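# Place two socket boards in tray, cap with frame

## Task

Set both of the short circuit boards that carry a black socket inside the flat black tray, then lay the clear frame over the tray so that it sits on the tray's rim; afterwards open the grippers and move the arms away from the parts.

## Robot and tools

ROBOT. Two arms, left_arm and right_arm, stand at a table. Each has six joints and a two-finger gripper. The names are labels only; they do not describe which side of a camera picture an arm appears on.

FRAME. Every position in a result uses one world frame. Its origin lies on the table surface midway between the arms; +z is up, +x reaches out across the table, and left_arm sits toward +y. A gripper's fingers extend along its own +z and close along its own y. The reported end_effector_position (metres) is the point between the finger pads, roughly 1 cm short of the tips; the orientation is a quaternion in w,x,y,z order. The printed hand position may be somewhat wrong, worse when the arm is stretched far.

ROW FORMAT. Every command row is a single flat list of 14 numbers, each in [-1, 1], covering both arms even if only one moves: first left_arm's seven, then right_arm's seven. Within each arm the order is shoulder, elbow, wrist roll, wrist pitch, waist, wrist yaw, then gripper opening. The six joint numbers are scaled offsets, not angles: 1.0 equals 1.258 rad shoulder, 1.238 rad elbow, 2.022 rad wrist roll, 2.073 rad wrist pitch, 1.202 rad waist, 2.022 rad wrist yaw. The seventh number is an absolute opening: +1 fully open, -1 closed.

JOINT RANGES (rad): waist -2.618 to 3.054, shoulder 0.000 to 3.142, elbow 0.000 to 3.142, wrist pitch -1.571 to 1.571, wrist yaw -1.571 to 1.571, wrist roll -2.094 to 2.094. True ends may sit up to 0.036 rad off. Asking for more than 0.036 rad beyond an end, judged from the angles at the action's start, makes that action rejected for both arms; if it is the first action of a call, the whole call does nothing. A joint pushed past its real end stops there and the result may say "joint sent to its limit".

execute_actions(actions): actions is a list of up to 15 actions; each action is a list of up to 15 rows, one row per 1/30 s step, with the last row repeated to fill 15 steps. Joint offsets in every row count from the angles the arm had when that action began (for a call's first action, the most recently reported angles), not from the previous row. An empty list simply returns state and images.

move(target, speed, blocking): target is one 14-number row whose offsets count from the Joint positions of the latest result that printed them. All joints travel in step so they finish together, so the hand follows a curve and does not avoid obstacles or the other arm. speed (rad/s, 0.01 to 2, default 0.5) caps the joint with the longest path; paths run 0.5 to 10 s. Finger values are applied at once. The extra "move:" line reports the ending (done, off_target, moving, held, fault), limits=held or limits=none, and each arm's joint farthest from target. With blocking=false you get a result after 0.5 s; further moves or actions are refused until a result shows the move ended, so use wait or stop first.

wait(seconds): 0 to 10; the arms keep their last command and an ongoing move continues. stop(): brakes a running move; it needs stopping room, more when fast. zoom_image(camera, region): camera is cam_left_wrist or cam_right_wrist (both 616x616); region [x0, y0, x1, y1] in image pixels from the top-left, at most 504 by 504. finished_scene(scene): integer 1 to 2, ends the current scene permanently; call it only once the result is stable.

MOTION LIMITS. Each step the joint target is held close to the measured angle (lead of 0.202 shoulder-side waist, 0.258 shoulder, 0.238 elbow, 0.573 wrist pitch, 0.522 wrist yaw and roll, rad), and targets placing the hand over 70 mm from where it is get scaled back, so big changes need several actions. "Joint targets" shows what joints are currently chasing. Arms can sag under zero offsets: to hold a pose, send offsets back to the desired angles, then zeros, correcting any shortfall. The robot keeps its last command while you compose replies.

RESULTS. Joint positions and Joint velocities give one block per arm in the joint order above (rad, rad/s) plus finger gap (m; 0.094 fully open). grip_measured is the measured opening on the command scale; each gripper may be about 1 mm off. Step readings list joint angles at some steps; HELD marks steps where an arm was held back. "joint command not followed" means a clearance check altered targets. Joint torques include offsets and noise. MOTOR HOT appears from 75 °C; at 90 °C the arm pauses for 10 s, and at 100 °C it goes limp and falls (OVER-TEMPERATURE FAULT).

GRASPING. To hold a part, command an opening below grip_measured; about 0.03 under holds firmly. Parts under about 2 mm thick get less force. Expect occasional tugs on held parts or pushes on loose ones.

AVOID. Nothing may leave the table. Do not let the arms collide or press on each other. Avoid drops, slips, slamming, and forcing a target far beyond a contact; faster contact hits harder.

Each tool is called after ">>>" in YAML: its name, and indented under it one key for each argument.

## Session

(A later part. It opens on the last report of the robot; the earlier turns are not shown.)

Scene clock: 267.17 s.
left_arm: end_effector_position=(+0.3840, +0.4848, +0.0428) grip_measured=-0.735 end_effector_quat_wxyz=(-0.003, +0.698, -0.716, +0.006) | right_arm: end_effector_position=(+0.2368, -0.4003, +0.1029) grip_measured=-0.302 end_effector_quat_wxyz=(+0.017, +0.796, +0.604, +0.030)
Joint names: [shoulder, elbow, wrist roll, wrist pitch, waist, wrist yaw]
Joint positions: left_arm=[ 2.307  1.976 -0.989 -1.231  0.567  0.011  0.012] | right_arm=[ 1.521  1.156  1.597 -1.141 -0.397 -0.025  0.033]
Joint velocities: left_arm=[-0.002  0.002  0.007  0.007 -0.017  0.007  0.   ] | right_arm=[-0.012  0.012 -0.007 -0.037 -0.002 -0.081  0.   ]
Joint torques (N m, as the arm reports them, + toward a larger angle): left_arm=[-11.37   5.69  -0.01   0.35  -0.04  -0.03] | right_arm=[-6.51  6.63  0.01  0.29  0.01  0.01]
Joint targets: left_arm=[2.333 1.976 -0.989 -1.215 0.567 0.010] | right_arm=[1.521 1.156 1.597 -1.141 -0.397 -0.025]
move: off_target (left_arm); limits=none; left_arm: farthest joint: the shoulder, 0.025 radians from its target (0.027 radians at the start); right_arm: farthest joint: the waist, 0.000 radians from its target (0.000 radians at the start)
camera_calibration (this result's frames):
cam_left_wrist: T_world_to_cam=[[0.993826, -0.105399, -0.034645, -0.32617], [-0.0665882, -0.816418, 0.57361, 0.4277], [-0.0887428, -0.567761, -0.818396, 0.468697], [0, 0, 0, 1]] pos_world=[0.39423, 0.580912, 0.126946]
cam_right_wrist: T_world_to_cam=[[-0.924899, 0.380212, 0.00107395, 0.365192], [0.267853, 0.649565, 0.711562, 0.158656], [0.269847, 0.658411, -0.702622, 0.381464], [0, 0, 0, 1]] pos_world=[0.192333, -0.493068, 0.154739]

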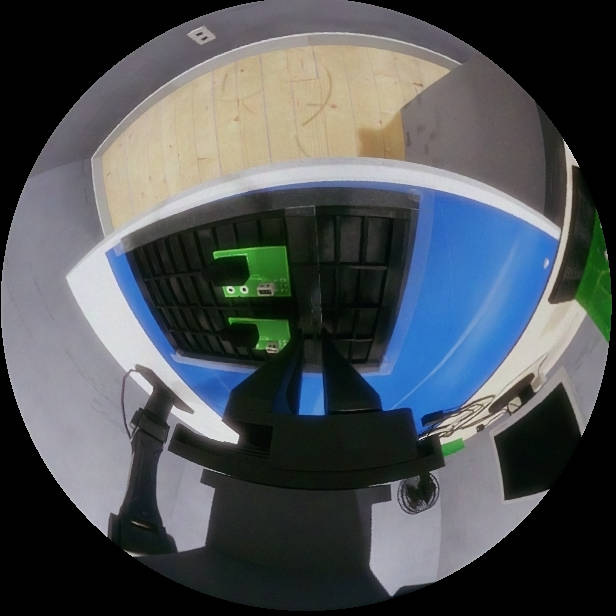

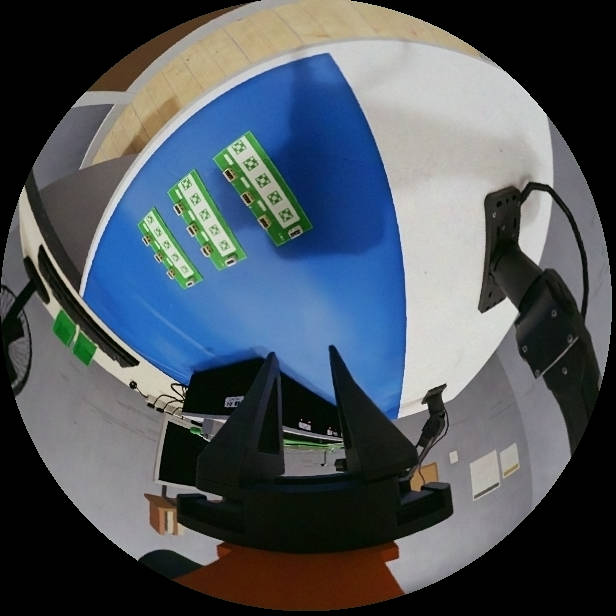

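>>> move:
  target: [0.01,-0.028,0.012,0,0,0,-0.79,0,0,0,0,0,0,-0.3]
  speed: 0.05

>>> execute_actions:
  actions:
    - [[0,0,0,0,0,0,-0.5,0,0,0,0,0,0,-0.3]]

>>> move:
  target: [-0.12,0.02,0,-0.06,0,0,-0.5,0,0,0,0,0,0,-0.3]
  speed: 0.3

>>> move:
  target: [-0.4,-0.2,0,-0.12,0.1,0,-0.5,0,0,0,0,0,0,-0.3]
  speed: 0.7

>>> zoom_image:
  camera: "cam_left_wrist"
  region: [180,100,500,360]

Scene clock: 274.37 s.
left_arm: end_effector_position=(+0.3838, +0.4847, +0.0425) grip_measured=-0.735 end_effector_quat_wxyz=(-0.003, +0.695, -0.719, +0.006) | right_arm: end_effector_position=(+0.2368, -0.4003, +0.1029) grip_measured=-0.302 end_effector_quat_wxyz=(+0.017, +0.796, +0.604, +0.030)
Joint names: [shoulder, elbow, wrist roll, wrist pitch, waist, wrist yaw]
Joint positions: left_arm=[ 2.307  1.975 -0.982 -1.23   0.567  0.011  0.012] | right_arm=[ 1.521  1.156  1.597 -1.141 -0.397 -0.025  0.033]
Joint velocities: left_arm=[-0.002  0.002  0.022  0.037 -0.007 -0.007  0.001] | right_arm=[-0.022 -0.032 -0.037  0.081 -0.007 -0.022 -0.   ]
Joint torques (N m, as the arm reports them, + toward a larger angle): left_arm=[-12.51   3.55   0.14   0.15  -0.05  -0.04] | right_arm=[-6.52  6.74  0.    0.3  -0.05  0.02]
Joint targets: left_arm=[2.320 1.942 -0.964 -1.231 0.567 0.011] | right_arm=[1.521 1.156 1.597 -1.141 -0.397 -0.025]
move: off_target (left_arm); limits=none; left_arm: farthest joint: the elbow, 0.034 radians from its target (0.035 radians at the start); right_arm: farthest joint: the waist, 0.000 radians from its target (0.000 radians at the start)
camera_calibration (this result's frames):
cam_left_wrist: T_world_to_cam=[[0.993015, -0.11261, -0.0352217, -0.322176], [-0.0721499, -0.815736, 0.573906, 0.429603], [-0.0933591, -0.567356, -0.818163, 0.469864], [0, 0, 0, 1]] pos_world=[0.394787, 0.580743, 0.126525]
cam_right_wrist: T_world_to_cam=[[-0.924899, 0.380212, 0.00107395, 0.365192], [0.267853, 0.649565, 0.711562, 0.158656], [0.269847, 0.658411, -0.702622, 0.381464], [0, 0, 0, 1]] pos_world=[0.192333, -0.493068, 0.154739]

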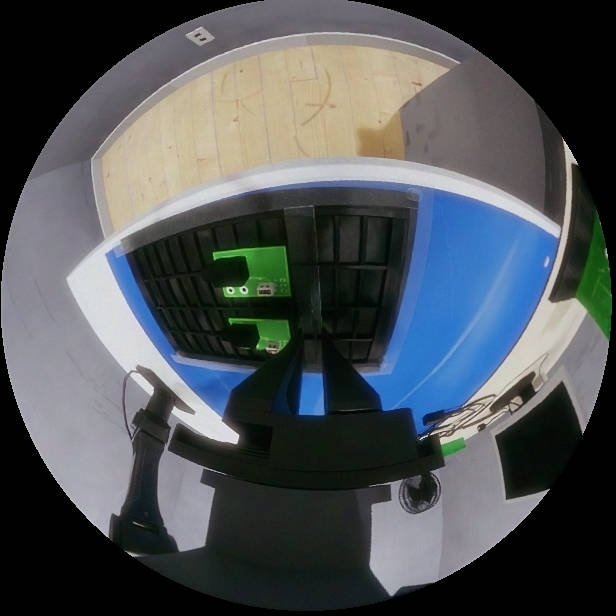

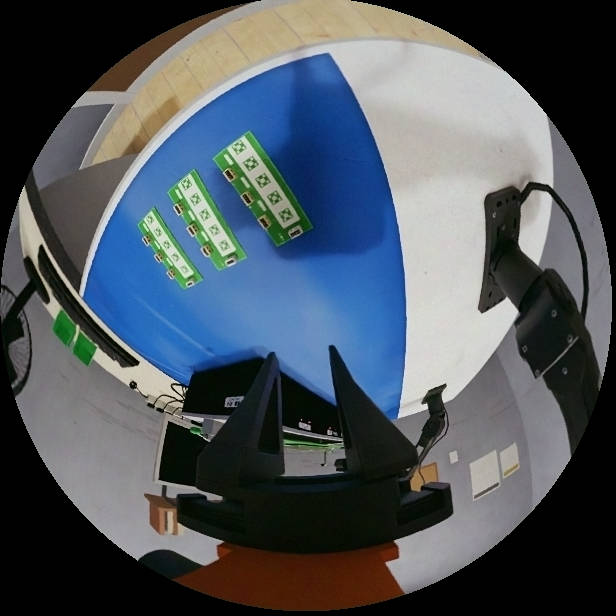

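Scene clock: 274.87 s.
left_arm: end_effector_position=(+0.3838, +0.4846, +0.0421) grip_measured=-0.502 end_effector_quat_wxyz=(-0.002, +0.695, -0.719, +0.006) | right_arm: end_effector_position=(+0.2368, -0.4003, +0.1029) grip_measured=-0.302 end_effector_quat_wxyz=(+0.017, +0.796, +0.604, +0.030)
Joint names: [shoulder, elbow, wrist roll, wrist pitch, waist, wrist yaw]
Joint positions: left_arm=[ 2.308  1.975 -0.982 -1.23   0.567  0.011  0.023] | right_arm=[ 1.521  1.156  1.597 -1.141 -0.397 -0.025  0.033]
Joint velocities: left_arm=[ 0.002  0.012 -0.007 -0.007 -0.012 -0.007  0.001] | right_arm=[-0.007 -0.007 -0.095 -0.007 -0.017  0.007  0.   ]
Joint torques (N m, as the arm reports them, + toward a larger angle): left_arm=[-13.57   5.66  -0.01   0.17  -0.1   -0.02] | right_arm=[-6.47  6.7   0.01  0.27 -0.06  0.01]
Joint targets: left_arm=[2.307 1.975 -0.982 -1.230 0.567 0.011] | right_arm=[1.521 1.156 1.597 -1.141 -0.397 -0.025]
Step readings (joint positions):
0: left_arm=[2.307 1.975 -0.982 -1.230 0.567 0.011] | right_arm=[1.521 1.156 1.597 -1.141 -0.397 -0.025]
1: left_arm=[2.307 1.975 -0.982 -1.230 0.567 0.011] | right_arm=[1.521 1.156 1.597 -1.141 -0.397 -0.025]
2: left_arm=[2.307 1.975 -0.982 -1.230 0.567 0.011] | right_arm=[1.521 1.156 1.597 -1.141 -0.397 -0.025]
4: left_arm=[2.308 1.975 -0.982 -1.230 0.567 0.011] | right_arm=[1.521 1.156 1.597 -1.141 -0.397 -0.025]
8: left_arm=[2.308 1.975 -0.982 -1.230 0.567 0.011] | right_arm=[1.521 1.156 1.597 -1.141 -0.397 -0.025]
15: Joint positions above
camera_calibration (this result's frames):
cam_left_wrist: T_world_to_cam=[[0.992992, -0.112624, -0.0358199, -0.322101], [-0.0717779, -0.815505, 0.574281, 0.429493], [-0.0938892, -0.567686, -0.817874, 0.469924], [0, 0, 0, 1]] pos_world=[0.394792, 0.580746, 0.126151]
cam_right_wrist: T_world_to_cam=[[-0.924899, 0.380212, 0.00107395, 0.365192], [0.267853, 0.649565, 0.711562, 0.158656], [0.269847, 0.658411, -0.702622, 0.381464], [0, 0, 0, 1]] pos_world=[0.192333, -0.493068, 0.154739]

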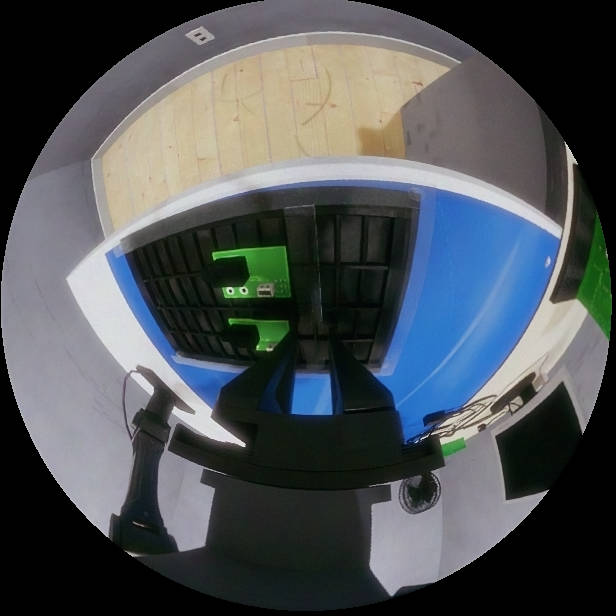

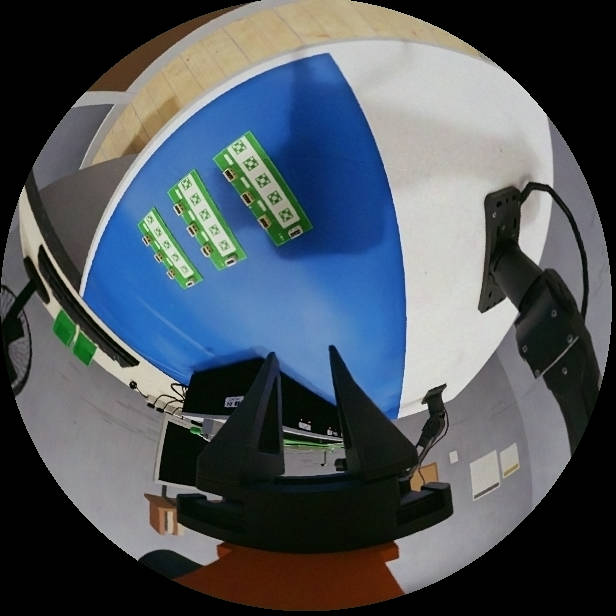

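Scene clock: 276.00 s.
left_arm: end_effector_position=(+0.3669, +0.4741, +0.0994) grip_measured=-0.502 end_effector_quat_wxyz=(-0.017, +0.695, -0.719, +0.009) | right_arm: end_effector_position=(+0.2368, -0.4003, +0.1029) grip_measured=-0.302 end_effector_quat_wxyz=(+0.017, +0.796, +0.604, +0.030)
Joint names: [shoulder, elbow, wrist roll, wrist pitch, waist, wrist yaw]
Joint positions: left_arm=[ 2.171  1.975 -0.982 -1.337  0.567  0.011  0.023] | right_arm=[ 1.521  1.156  1.597 -1.141 -0.397 -0.025  0.033]
Joint velocities: left_arm=[-0.002 -0.007  0.007 -0.051 -0.012 -0.037 -0.   ] | right_arm=[-0.017  0.002 -0.051  0.022 -0.002 -0.007 -0.   ]
Joint torques (N m, as the arm reports them, + toward a larger angle): left_arm=[-13.88   7.29  -0.01  -0.02  -0.05  -0.03] | right_arm=[-6.49  6.68 -0.01  0.3   0.04  0.  ]
Joint targets: left_arm=[2.157 2.000 -0.982 -1.355 0.567 0.011] | right_arm=[1.521 1.156 1.597 -1.141 -0.397 -0.025]
move: off_target (left_arm); limits=none; left_arm: farthest joint: the elbow, 0.025 radians from its target (0.025 radians at the start); right_arm: farthest joint: the waist, 0.000 radians from its target (0.000 radians at the start)
camera_calibration (this result's frames):
cam_left_wrist: T_world_to_cam=[[0.993614, -0.112238, -0.0115818, -0.307273], [-0.0866485, -0.824745, 0.558826, 0.398222], [-0.0722733, -0.554254, -0.829204, 0.496012], [0, 0, 0, 1]] pos_world=[0.375665, 0.568861, 0.185199]
cam_right_wrist: T_world_to_cam=[[-0.924899, 0.380212, 0.00107395, 0.365192], [0.267853, 0.649565, 0.711562, 0.158656], [0.269847, 0.658411, -0.702622, 0.381464], [0, 0, 0, 1]] pos_world=[0.192333, -0.493068, 0.154739]

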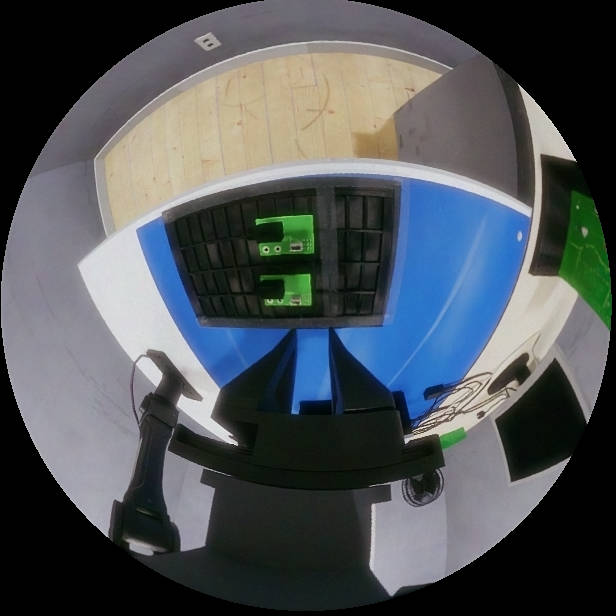

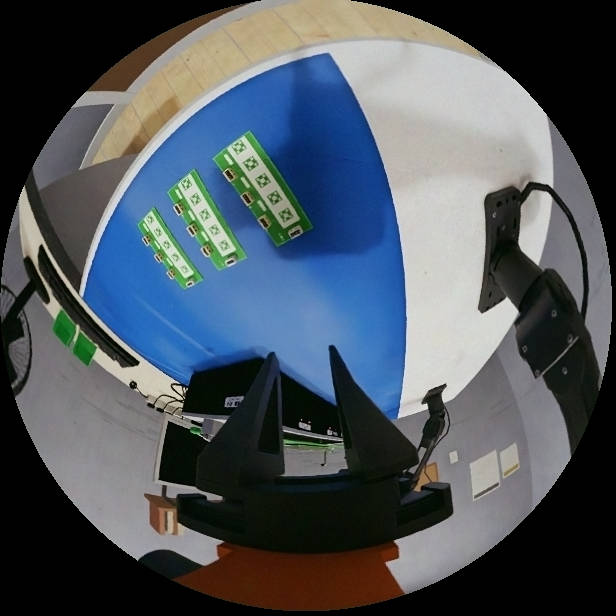

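Scene clock: 277.33 s.
left_arm: end_effector_position=(+0.2426, +0.4367, +0.2082) grip_measured=-0.502 end_effector_quat_wxyz=(-0.034, +0.733, -0.679, +0.011) | right_arm: end_effector_position=(+0.2368, -0.4003, +0.1029) grip_measured=-0.302 end_effector_quat_wxyz=(+0.017, +0.796, +0.604, +0.030)
Joint names: [shoulder, elbow, wrist roll, wrist pitch, waist, wrist yaw]
Joint positions: left_arm=[ 1.68   1.742 -0.982 -1.563  0.677  0.011  0.023] | right_arm=[ 1.521  1.156  1.597 -1.141 -0.397 -0.025  0.033]
Joint velocities: left_arm=[-0.027 -0.002 -0.066 -0.037 -0.012  0.051 -0.   ] | right_arm=[-0.002 -0.007  0.066  0.081  0.002  0.051 -0.   ]
Joint torques (N m, as the arm reports them, + toward a larger angle): left_arm=[-8.79  4.59 -0.01  0.07  0.74 -0.03] | right_arm=[-6.44  6.71  0.    0.28  0.01  0.  ]
Joint targets: left_arm=[1.668 1.727 -0.982 -1.580 0.687 0.011] | right_arm=[1.521 1.156 1.597 -1.141 -0.397 -0.025]
joint sent to its limit (left arm) — the command would take the wrist pitch past its lower limit, so that joint was sent only as far as its limit.
move: off_target (left_arm); limits=none; left_arm: farthest joint: the wrist pitch, 0.023 radians from its target (0.249 radians at the start); right_arm: farthest joint: the waist, 0.000 radians from its target (0.000 radians at the start)
camera_calibration (this result's frames):
cam_left_wrist: T_world_to_cam=[[0.9999, -0.0019189, 0.0140371, -0.2418], [-0.00923091, -0.839854, 0.542734, 0.286866], [0.0107476, -0.542809, -0.839787, 0.533606], [0, 0, 0, 1]] pos_world=[0.238688, 0.530108, 0.295818]
cam_right_wrist: T_world_to_cam=[[-0.924899, 0.380212, 0.00107395, 0.365192], [0.267853, 0.649565, 0.711562, 0.158656], [0.269847, 0.658411, -0.702622, 0.381464], [0, 0, 0, 1]] pos_world=[0.192333, -0.493068, 0.154739]

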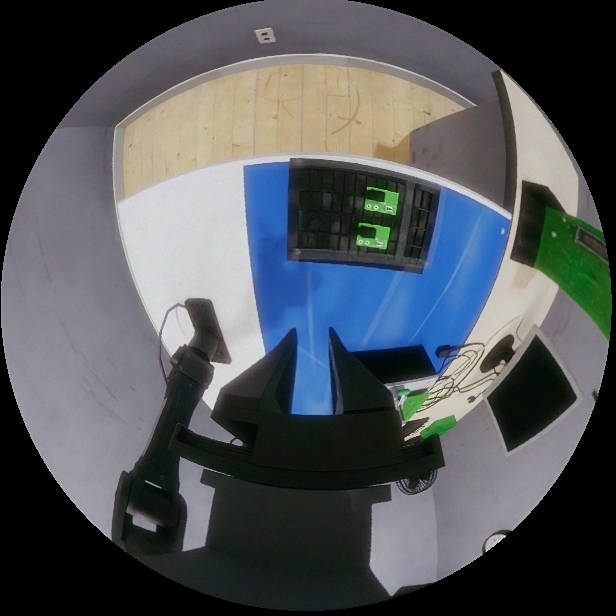

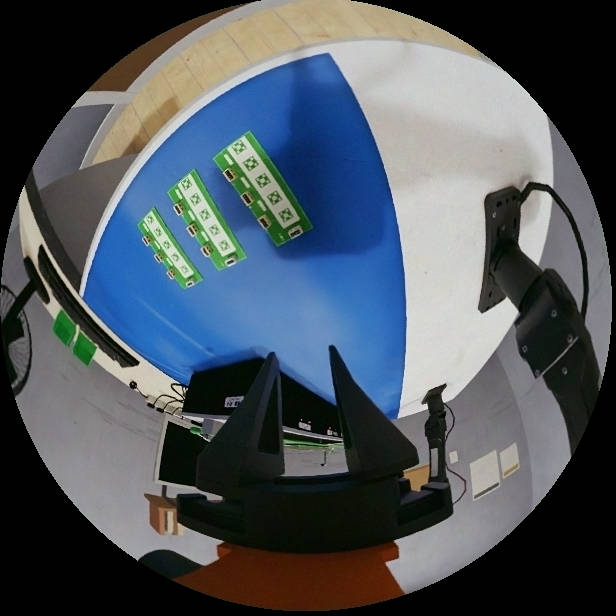

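Region (180, 100, 500, 360) of cam_left_wrist's 616x616 image, scaled by 1.575, with more detail than that image has; it fills the top 410 rows of this view, and the rest is white.

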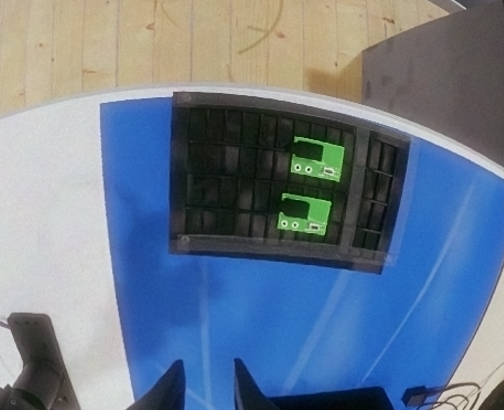

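>>> zoom_image:
  camera: "cam_left_wrist"
  region: [275,145,455,285]

Region (275, 145, 455, 285) of cam_left_wrist's 616x616 image, scaled by 2.800, with more detail than that image has.

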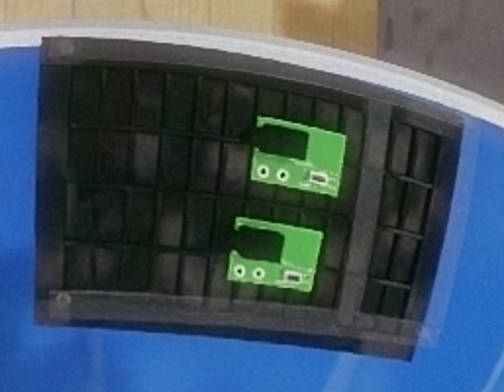

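>>> move:
  target: [0.42,0.215,0,0.13,-0.099,0,-0.45,0,0,0,0,0,0,-0.3]
  speed: 0.7

>>> move:
  target: [0.085,0.02,0,0.045,0,0,-0.45,0,0,0,0,0,0,-0.3]
  speed: 0.2

Scene clock: 288.00 s.
left_arm: end_effector_position=(+0.3734, +0.4772, +0.0823) grip_measured=-0.452 end_effector_quat_wxyz=(-0.012, +0.695, -0.719, +0.008) | right_arm: end_effector_position=(+0.2368, -0.4003, +0.1029) grip_measured=-0.302 end_effector_quat_wxyz=(+0.017, +0.796, +0.604, +0.030)
Joint names: [shoulder, elbow, wrist roll, wrist pitch, waist, wrist yaw]
Joint positions: left_arm=[ 2.216  1.979 -0.982 -1.307  0.565  0.011  0.026] | right_arm=[ 1.521  1.156  1.597 -1.141 -0.397 -0.025  0.033]
Joint velocities: left_arm=[-0.007  0.002 -0.051  0.007  0.002  0.007 -0.   ] | right_arm=[-0.007 -0.002  0.022 -0.007  0.002  0.022 -0.001]
Joint torques (N m, as the arm reports them, + toward a larger angle): left_arm=[-13.62   7.58  -0.02   0.37  -0.53  -0.04] | right_arm=[-6.5   6.74  0.01  0.27  0.02  0.01]
Joint targets: left_arm=[2.208 2.008 -0.982 -1.293 0.558 0.011] | right_arm=[1.521 1.156 1.597 -1.141 -0.397 -0.025]
move: off_target (left_arm); limits=none; left_arm: farthest joint: the elbow, 0.029 radians from its target (0.266 radians at the start); right_arm: farthest joint: the waist, 0.000 radians from its target (0.000 radians at the start)
camera_calibration (this result's frames):
cam_left_wrist: T_world_to_cam=[[0.993304, -0.113876, -0.0194902, -0.312039], [-0.0830514, -0.821087, 0.564729, 0.407294], [-0.0803121, -0.559329, -0.825046, 0.48914], [0, 0, 0, 1]] pos_world=[0.383059, 0.57248, 0.167471]
cam_right_wrist: T_world_to_cam=[[-0.924899, 0.380212, 0.00107395, 0.365192], [0.267853, 0.649565, 0.711562, 0.158656], [0.269847, 0.658411, -0.702622, 0.381464], [0, 0, 0, 1]] pos_world=[0.192333, -0.493068, 0.154739]

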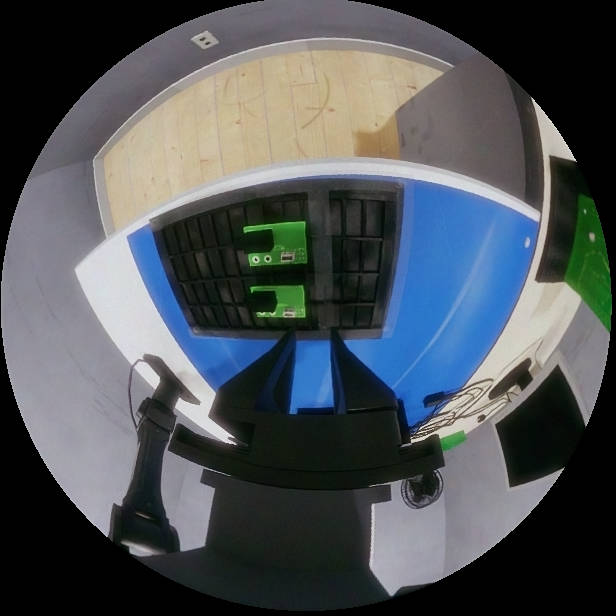

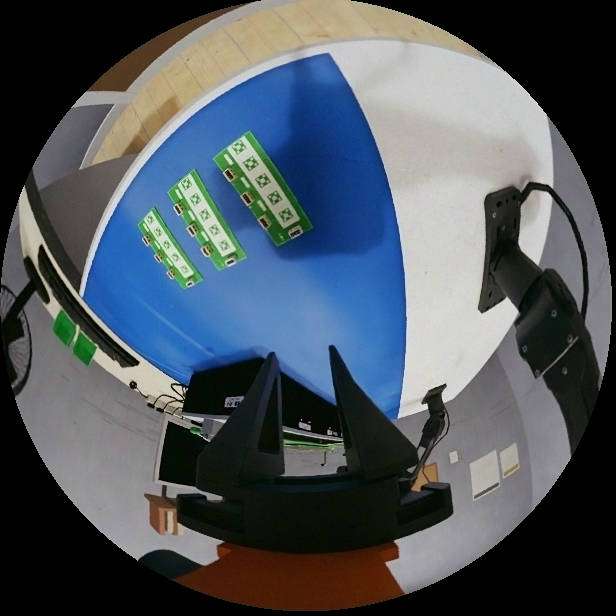

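Scene clock: 289.10 s.
left_arm: end_effector_position=(+0.3849, +0.4844, +0.0389) grip_measured=-0.452 end_effector_quat_wxyz=(-0.000, +0.695, -0.719, +0.006) | right_arm: end_effector_position=(+0.2368, -0.4003, +0.1029) grip_measured=-0.302 end_effector_quat_wxyz=(+0.017, +0.796, +0.604, +0.030)
Joint names: [shoulder, elbow, wrist roll, wrist pitch, waist, wrist yaw]
Joint positions: left_arm=[ 2.319  1.979 -0.982 -1.229  0.565  0.011  0.026] | right_arm=[ 1.521  1.156  1.597 -1.141 -0.397 -0.025  0.033]
Joint velocities: left_arm=[ 0.002 -0.027 -0.037 -0.125  0.002 -0.095 -0.001] | right_arm=[ 0.012 -0.002  0.007 -0.007 -0.007  0.022 -0.   ]
Joint torques (N m, as the arm reports them, + toward a larger angle): left_arm=[-13.39   7.29  -0.01   0.32  -0.02  -0.03] | right_arm=[-6.54  6.72  0.    0.28 -0.04  0.01]
Joint targets: left_arm=[2.322 2.004 -0.982 -1.214 0.565 0.011] | right_arm=[1.521 1.156 1.597 -1.141 -0.397 -0.025]
move: off_target (left_arm); limits=none; left_arm: farthest joint: the elbow, 0.024 radians from its target (0.024 radians at the start); right_arm: farthest joint: the waist, 0.000 radians from its target (0.000 radians at the start)
camera_calibration (this result's frames):
cam_left_wrist: T_world_to_cam=[[0.992701, -0.114249, -0.0386365, -0.322362], [-0.0712031, -0.81375, 0.576838, 0.430067], [-0.0973438, -0.569876, -0.815945, 0.469513], [0, 0, 0, 1]] pos_world=[0.396336, 0.580701, 0.122562]
cam_right_wrist: T_world_to_cam=[[-0.924899, 0.380212, 0.00107395, 0.365192], [0.267853, 0.649565, 0.711562, 0.158656], [0.269847, 0.658411, -0.702622, 0.381464], [0, 0, 0, 1]] pos_world=[0.192333, -0.493068, 0.154739]

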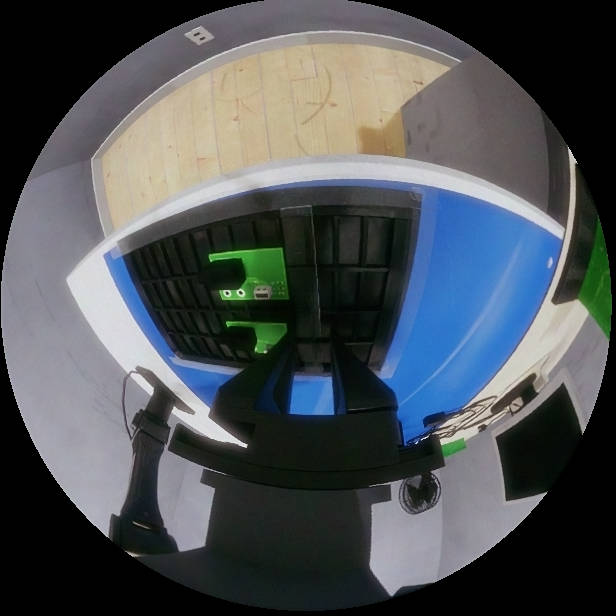

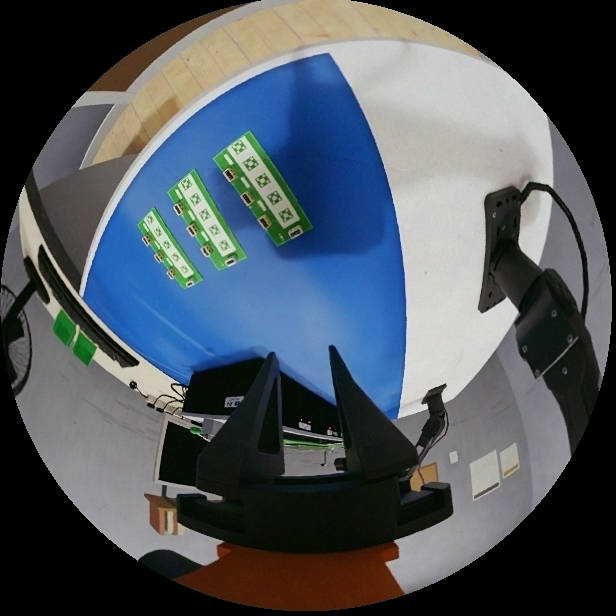

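>>> execute_actions:
  actions:
    - [[0,0.02,0,0,0,0,-0.65,0,0,0,0,0,0,-0.3]]
    - [[0,0.02,0,0,0,0,-0.79,0,0,0,0,0,0,-0.3]]

>>> move:
  target: [-0.038,0.01,0,0,0,0,-0.79,0,0,0,0,0,0,-0.3]
  speed: 0.08

>>> move:
  target: [0,-0.042,0,0,0,0,-0.79,0,0,0,0,0,0,-0.3]
  speed: 0.06

Scene clock: 295.13 s.
left_arm: end_effector_position=(+0.3851, +0.4845, +0.0389) grip_measured=-0.728 end_effector_quat_wxyz=(-0.001, +0.695, -0.719, +0.006) | right_arm: end_effector_position=(+0.2368, -0.4003, +0.1029) grip_measured=-0.302 end_effector_quat_wxyz=(+0.017, +0.796, +0.604, +0.030)
Joint names: [shoulder, elbow, wrist roll, wrist pitch, waist, wrist yaw]
Joint positions: left_arm=[ 2.319  1.979 -0.982 -1.228  0.565  0.011  0.013] | right_arm=[ 1.521  1.156  1.597 -1.141 -0.397 -0.025  0.033]
Joint velocities: left_arm=[-0.017 -0.002  0.022 -0.007 -0.012 -0.007  0.001] | right_arm=[ 0.007 -0.007  0.022  0.037  0.002 -0.037  0.001]
Joint torques (N m, as the arm reports them, + toward a larger angle): left_arm=[-13.73   7.28  -0.01   0.14  -0.02  -0.03] | right_arm=[-6.46  6.74  0.01  0.29 -0.05  0.01]
Joint targets: left_arm=[2.319 2.004 -0.982 -1.228 0.565 0.011] | right_arm=[1.521 1.156 1.597 -1.141 -0.397 -0.025]
Step readings (joint positions; steps 1 to 15: 1st action; 16 to 30: 2nd action):
0: left_arm=[2.319 1.979 -0.982 -1.228 0.565 0.011] | right_arm=[1.521 1.156 1.597 -1.141 -0.397 -0.025]
1: left_arm=[2.319 1.979 -0.982 -1.228 0.565 0.011] | right_arm=[1.521 1.156 1.597 -1.141 -0.397 -0.025]
2: left_arm=[2.319 1.979 -0.982 -1.228 0.565 0.011] | right_arm=[1.521 1.156 1.597 -1.141 -0.397 -0.025]
4: left_arm=[2.319 1.979 -0.982 -1.228 0.565 0.011] | right_arm=[1.521 1.156 1.597 -1.141 -0.397 -0.025]
8: left_arm=[2.319 1.979 -0.982 -1.228 0.565 0.011] | right_arm=[1.521 1.156 1.597 -1.141 -0.397 -0.025]
15: left_arm=[2.319 1.979 -0.982 -1.228 0.565 0.011] | right_arm=[1.521 1.156 1.597 -1.141 -0.397 -0.025]
16: left_arm=[2.319 1.979 -0.982 -1.228 0.565 0.011] | right_arm=[1.521 1.156 1.597 -1.141 -0.397 -0.025]
17: left_arm=[2.319 1.979 -0.982 -1.228 0.565 0.011] | right_arm=[1.521 1.156 1.597 -1.141 -0.397 -0.025]
19: left_arm=[2.319 1.979 -0.982 -1.228 0.565 0.011] | right_arm=[1.521 1.156 1.597 -1.141 -0.397 -0.025]
23: left_arm=[2.319 1.979 -0.982 -1.228 0.565 0.011] | right_arm=[1.521 1.156 1.597 -1.141 -0.397 -0.025]
30: Joint positions above
camera_calibration (this result's frames):
cam_left_wrist: T_world_to_cam=[[0.992725, -0.114234, -0.0380385, -0.322551], [-0.0715772, -0.813981, 0.576464, 0.43043], [-0.0968144, -0.569548, -0.816236, 0.469234], [0, 0, 0, 1]] pos_world=[0.396443, 0.580767, 0.122609]
cam_right_wrist: T_world_to_cam=[[-0.924899, 0.380212, 0.00107395, 0.365192], [0.267853, 0.649565, 0.711562, 0.158656], [0.269847, 0.658411, -0.702622, 0.381464], [0, 0, 0, 1]] pos_world=[0.192333, -0.493068, 0.154739]

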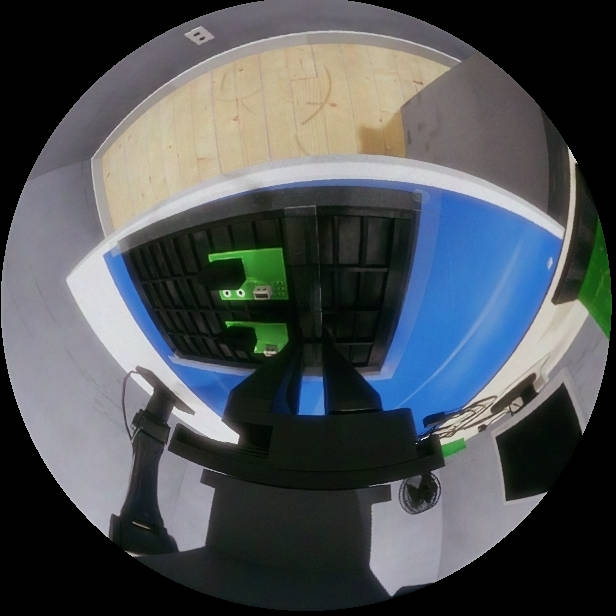

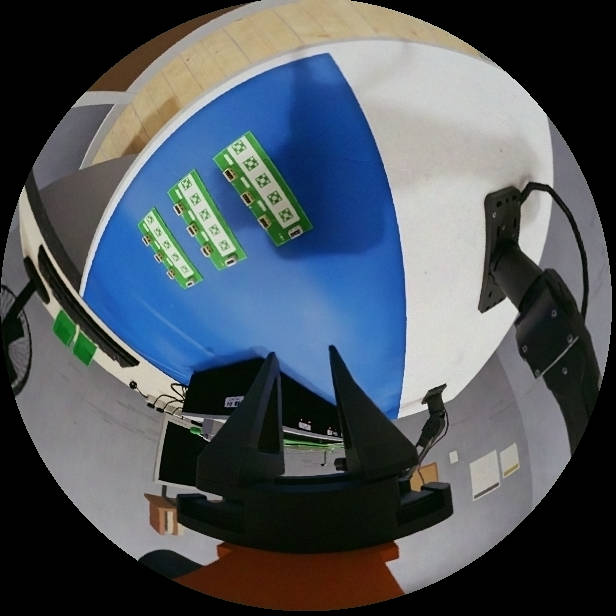

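Scene clock: 296.13 s.
left_arm: end_effector_position=(+0.3864, +0.4853, +0.0476) grip_measured=-0.728 end_effector_quat_wxyz=(-0.010, +0.695, -0.719, +0.008) | right_arm: end_effector_position=(+0.2368, -0.4003, +0.1029) grip_measured=-0.302 end_effector_quat_wxyz=(+0.017, +0.796, +0.604, +0.030)
Joint names: [shoulder, elbow, wrist roll, wrist pitch, waist, wrist yaw]
Joint positions: left_arm=[ 2.298  1.979 -0.982 -1.228  0.565  0.011  0.013] | right_arm=[ 1.521  1.156  1.597 -1.141 -0.397 -0.025  0.033]
Joint velocities: left_arm=[-0.007  0.012  0.051 -0.051 -0.027  0.066 -0.   ] | right_arm=[-0.017 -0.007  0.007  0.051  0.012 -0.022  0.001]
Joint torques (N m, as the arm reports them, + toward a larger angle): left_arm=[-16.17   6.42  -0.02   0.18  -0.05  -0.03] | right_arm=[-6.55  6.7   0.    0.29  0.01  0.  ]
Joint targets: left_arm=[2.271 1.992 -0.982 -1.228 0.565 0.011] | right_arm=[1.521 1.156 1.597 -1.141 -0.397 -0.025]
move: off_target (left_arm); limits=none; left_arm: farthest joint: the shoulder, 0.027 radians from its target (0.047 radians at the start); right_arm: farthest joint: the waist, 0.000 radians from its target (0.000 radians at the start)
camera_calibration (this result's frames):
cam_left_wrist: T_world_to_cam=[[0.993243, -0.113913, -0.0221836, -0.324527], [-0.0814004, -0.820064, 0.566452, 0.433367], [-0.0827185, -0.560819, -0.823796, 0.467625], [0, 0, 0, 1]] pos_world=[0.396292, 0.580674, 0.132547]
cam_right_wrist: T_world_to_cam=[[-0.924899, 0.380212, 0.00107395, 0.365192], [0.267853, 0.649565, 0.711562, 0.158656], [0.269847, 0.658411, -0.702622, 0.381464], [0, 0, 0, 1]] pos_world=[0.192333, -0.493068, 0.154739]

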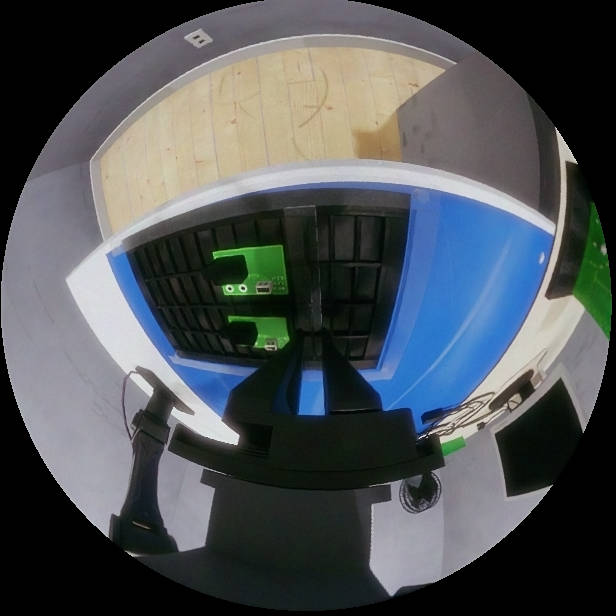

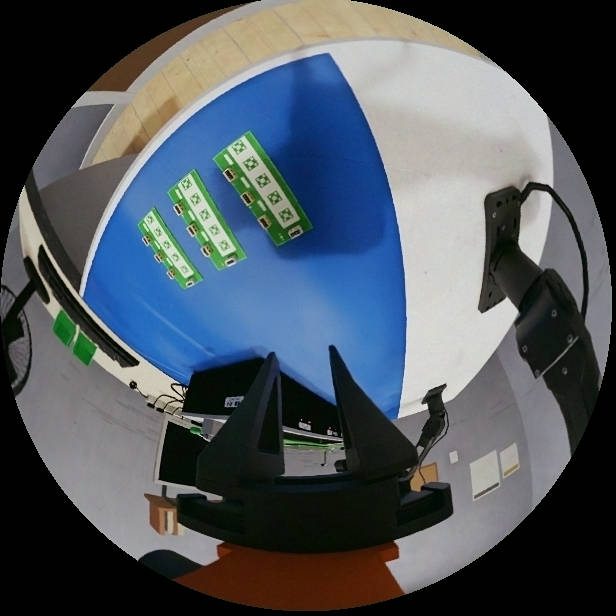

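Scene clock: 297.23 s.
left_arm: end_effector_position=(+0.3781, +0.4802, +0.0386) grip_measured=-0.728 end_effector_quat_wxyz=(+0.007, +0.695, -0.719, +0.004) | right_arm: end_effector_position=(+0.2368, -0.4003, +0.1029) grip_measured=-0.302 end_effector_quat_wxyz=(+0.017, +0.796, +0.604, +0.030)
Joint names: [shoulder, elbow, wrist roll, wrist pitch, waist, wrist yaw]
Joint positions: left_arm=[ 2.298  1.944 -0.982 -1.228  0.565  0.011  0.013] | right_arm=[ 1.521  1.156  1.597 -1.141 -0.397 -0.025  0.033]
Joint velocities: left_arm=[ 0.002  0.007 -0.022 -0.022 -0.002  0.022  0.   ] | right_arm=[ 0.002  0.012 -0.022  0.007 -0.002 -0.022 -0.   ]
Joint torques (N m, as the arm reports them, + toward a larger angle): left_arm=[-13.35   4.48  -0.02   0.12  -0.04  -0.03] | right_arm=[-6.51  6.67  0.01  0.29 -0.02  0.  ]
Joint targets: left_arm=[2.298 1.927 -0.982 -1.228 0.565 0.011] | right_arm=[1.521 1.156 1.597 -1.141 -0.397 -0.025]
move: done; limits=none; left_arm: farthest joint: the elbow, 0.017 radians from its target (0.052 radians at the start); right_arm: farthest joint: the waist, 0.000 radians from its target (0.000 radians at the start)
camera_calibration (this result's frames):
cam_left_wrist: T_world_to_cam=[[0.992154, -0.114588, -0.0499945, -0.315321], [-0.0640506, -0.80932, 0.583865, 0.421197], [-0.107365, -0.576082, -0.81031, 0.472837], [0, 0, 0, 1]] pos_world=[0.390592, 0.577144, 0.121459]
cam_right_wrist: T_world_to_cam=[[-0.924899, 0.380212, 0.00107395, 0.365192], [0.267853, 0.649565, 0.711562, 0.158656], [0.269847, 0.658411, -0.702622, 0.381464], [0, 0, 0, 1]] pos_world=[0.192333, -0.493068, 0.154739]

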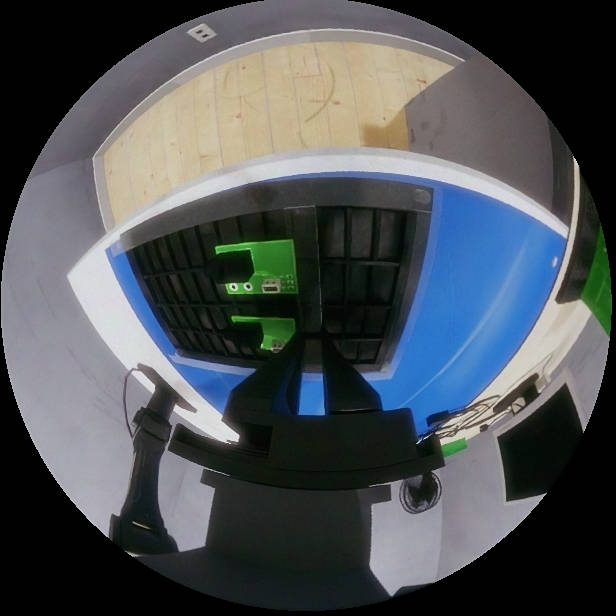

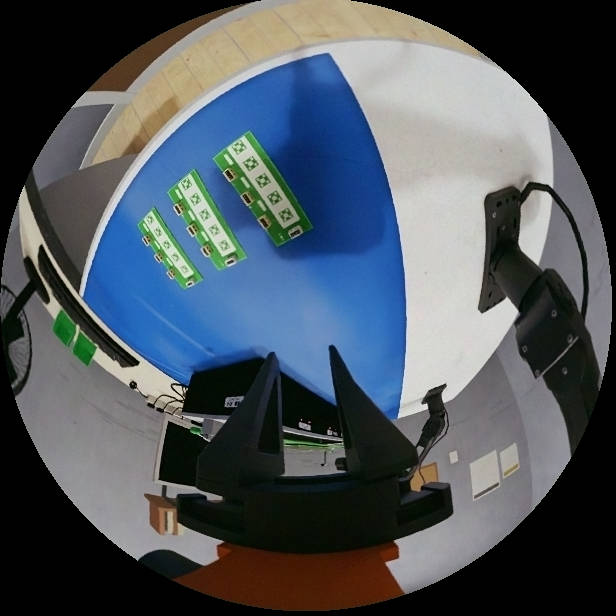

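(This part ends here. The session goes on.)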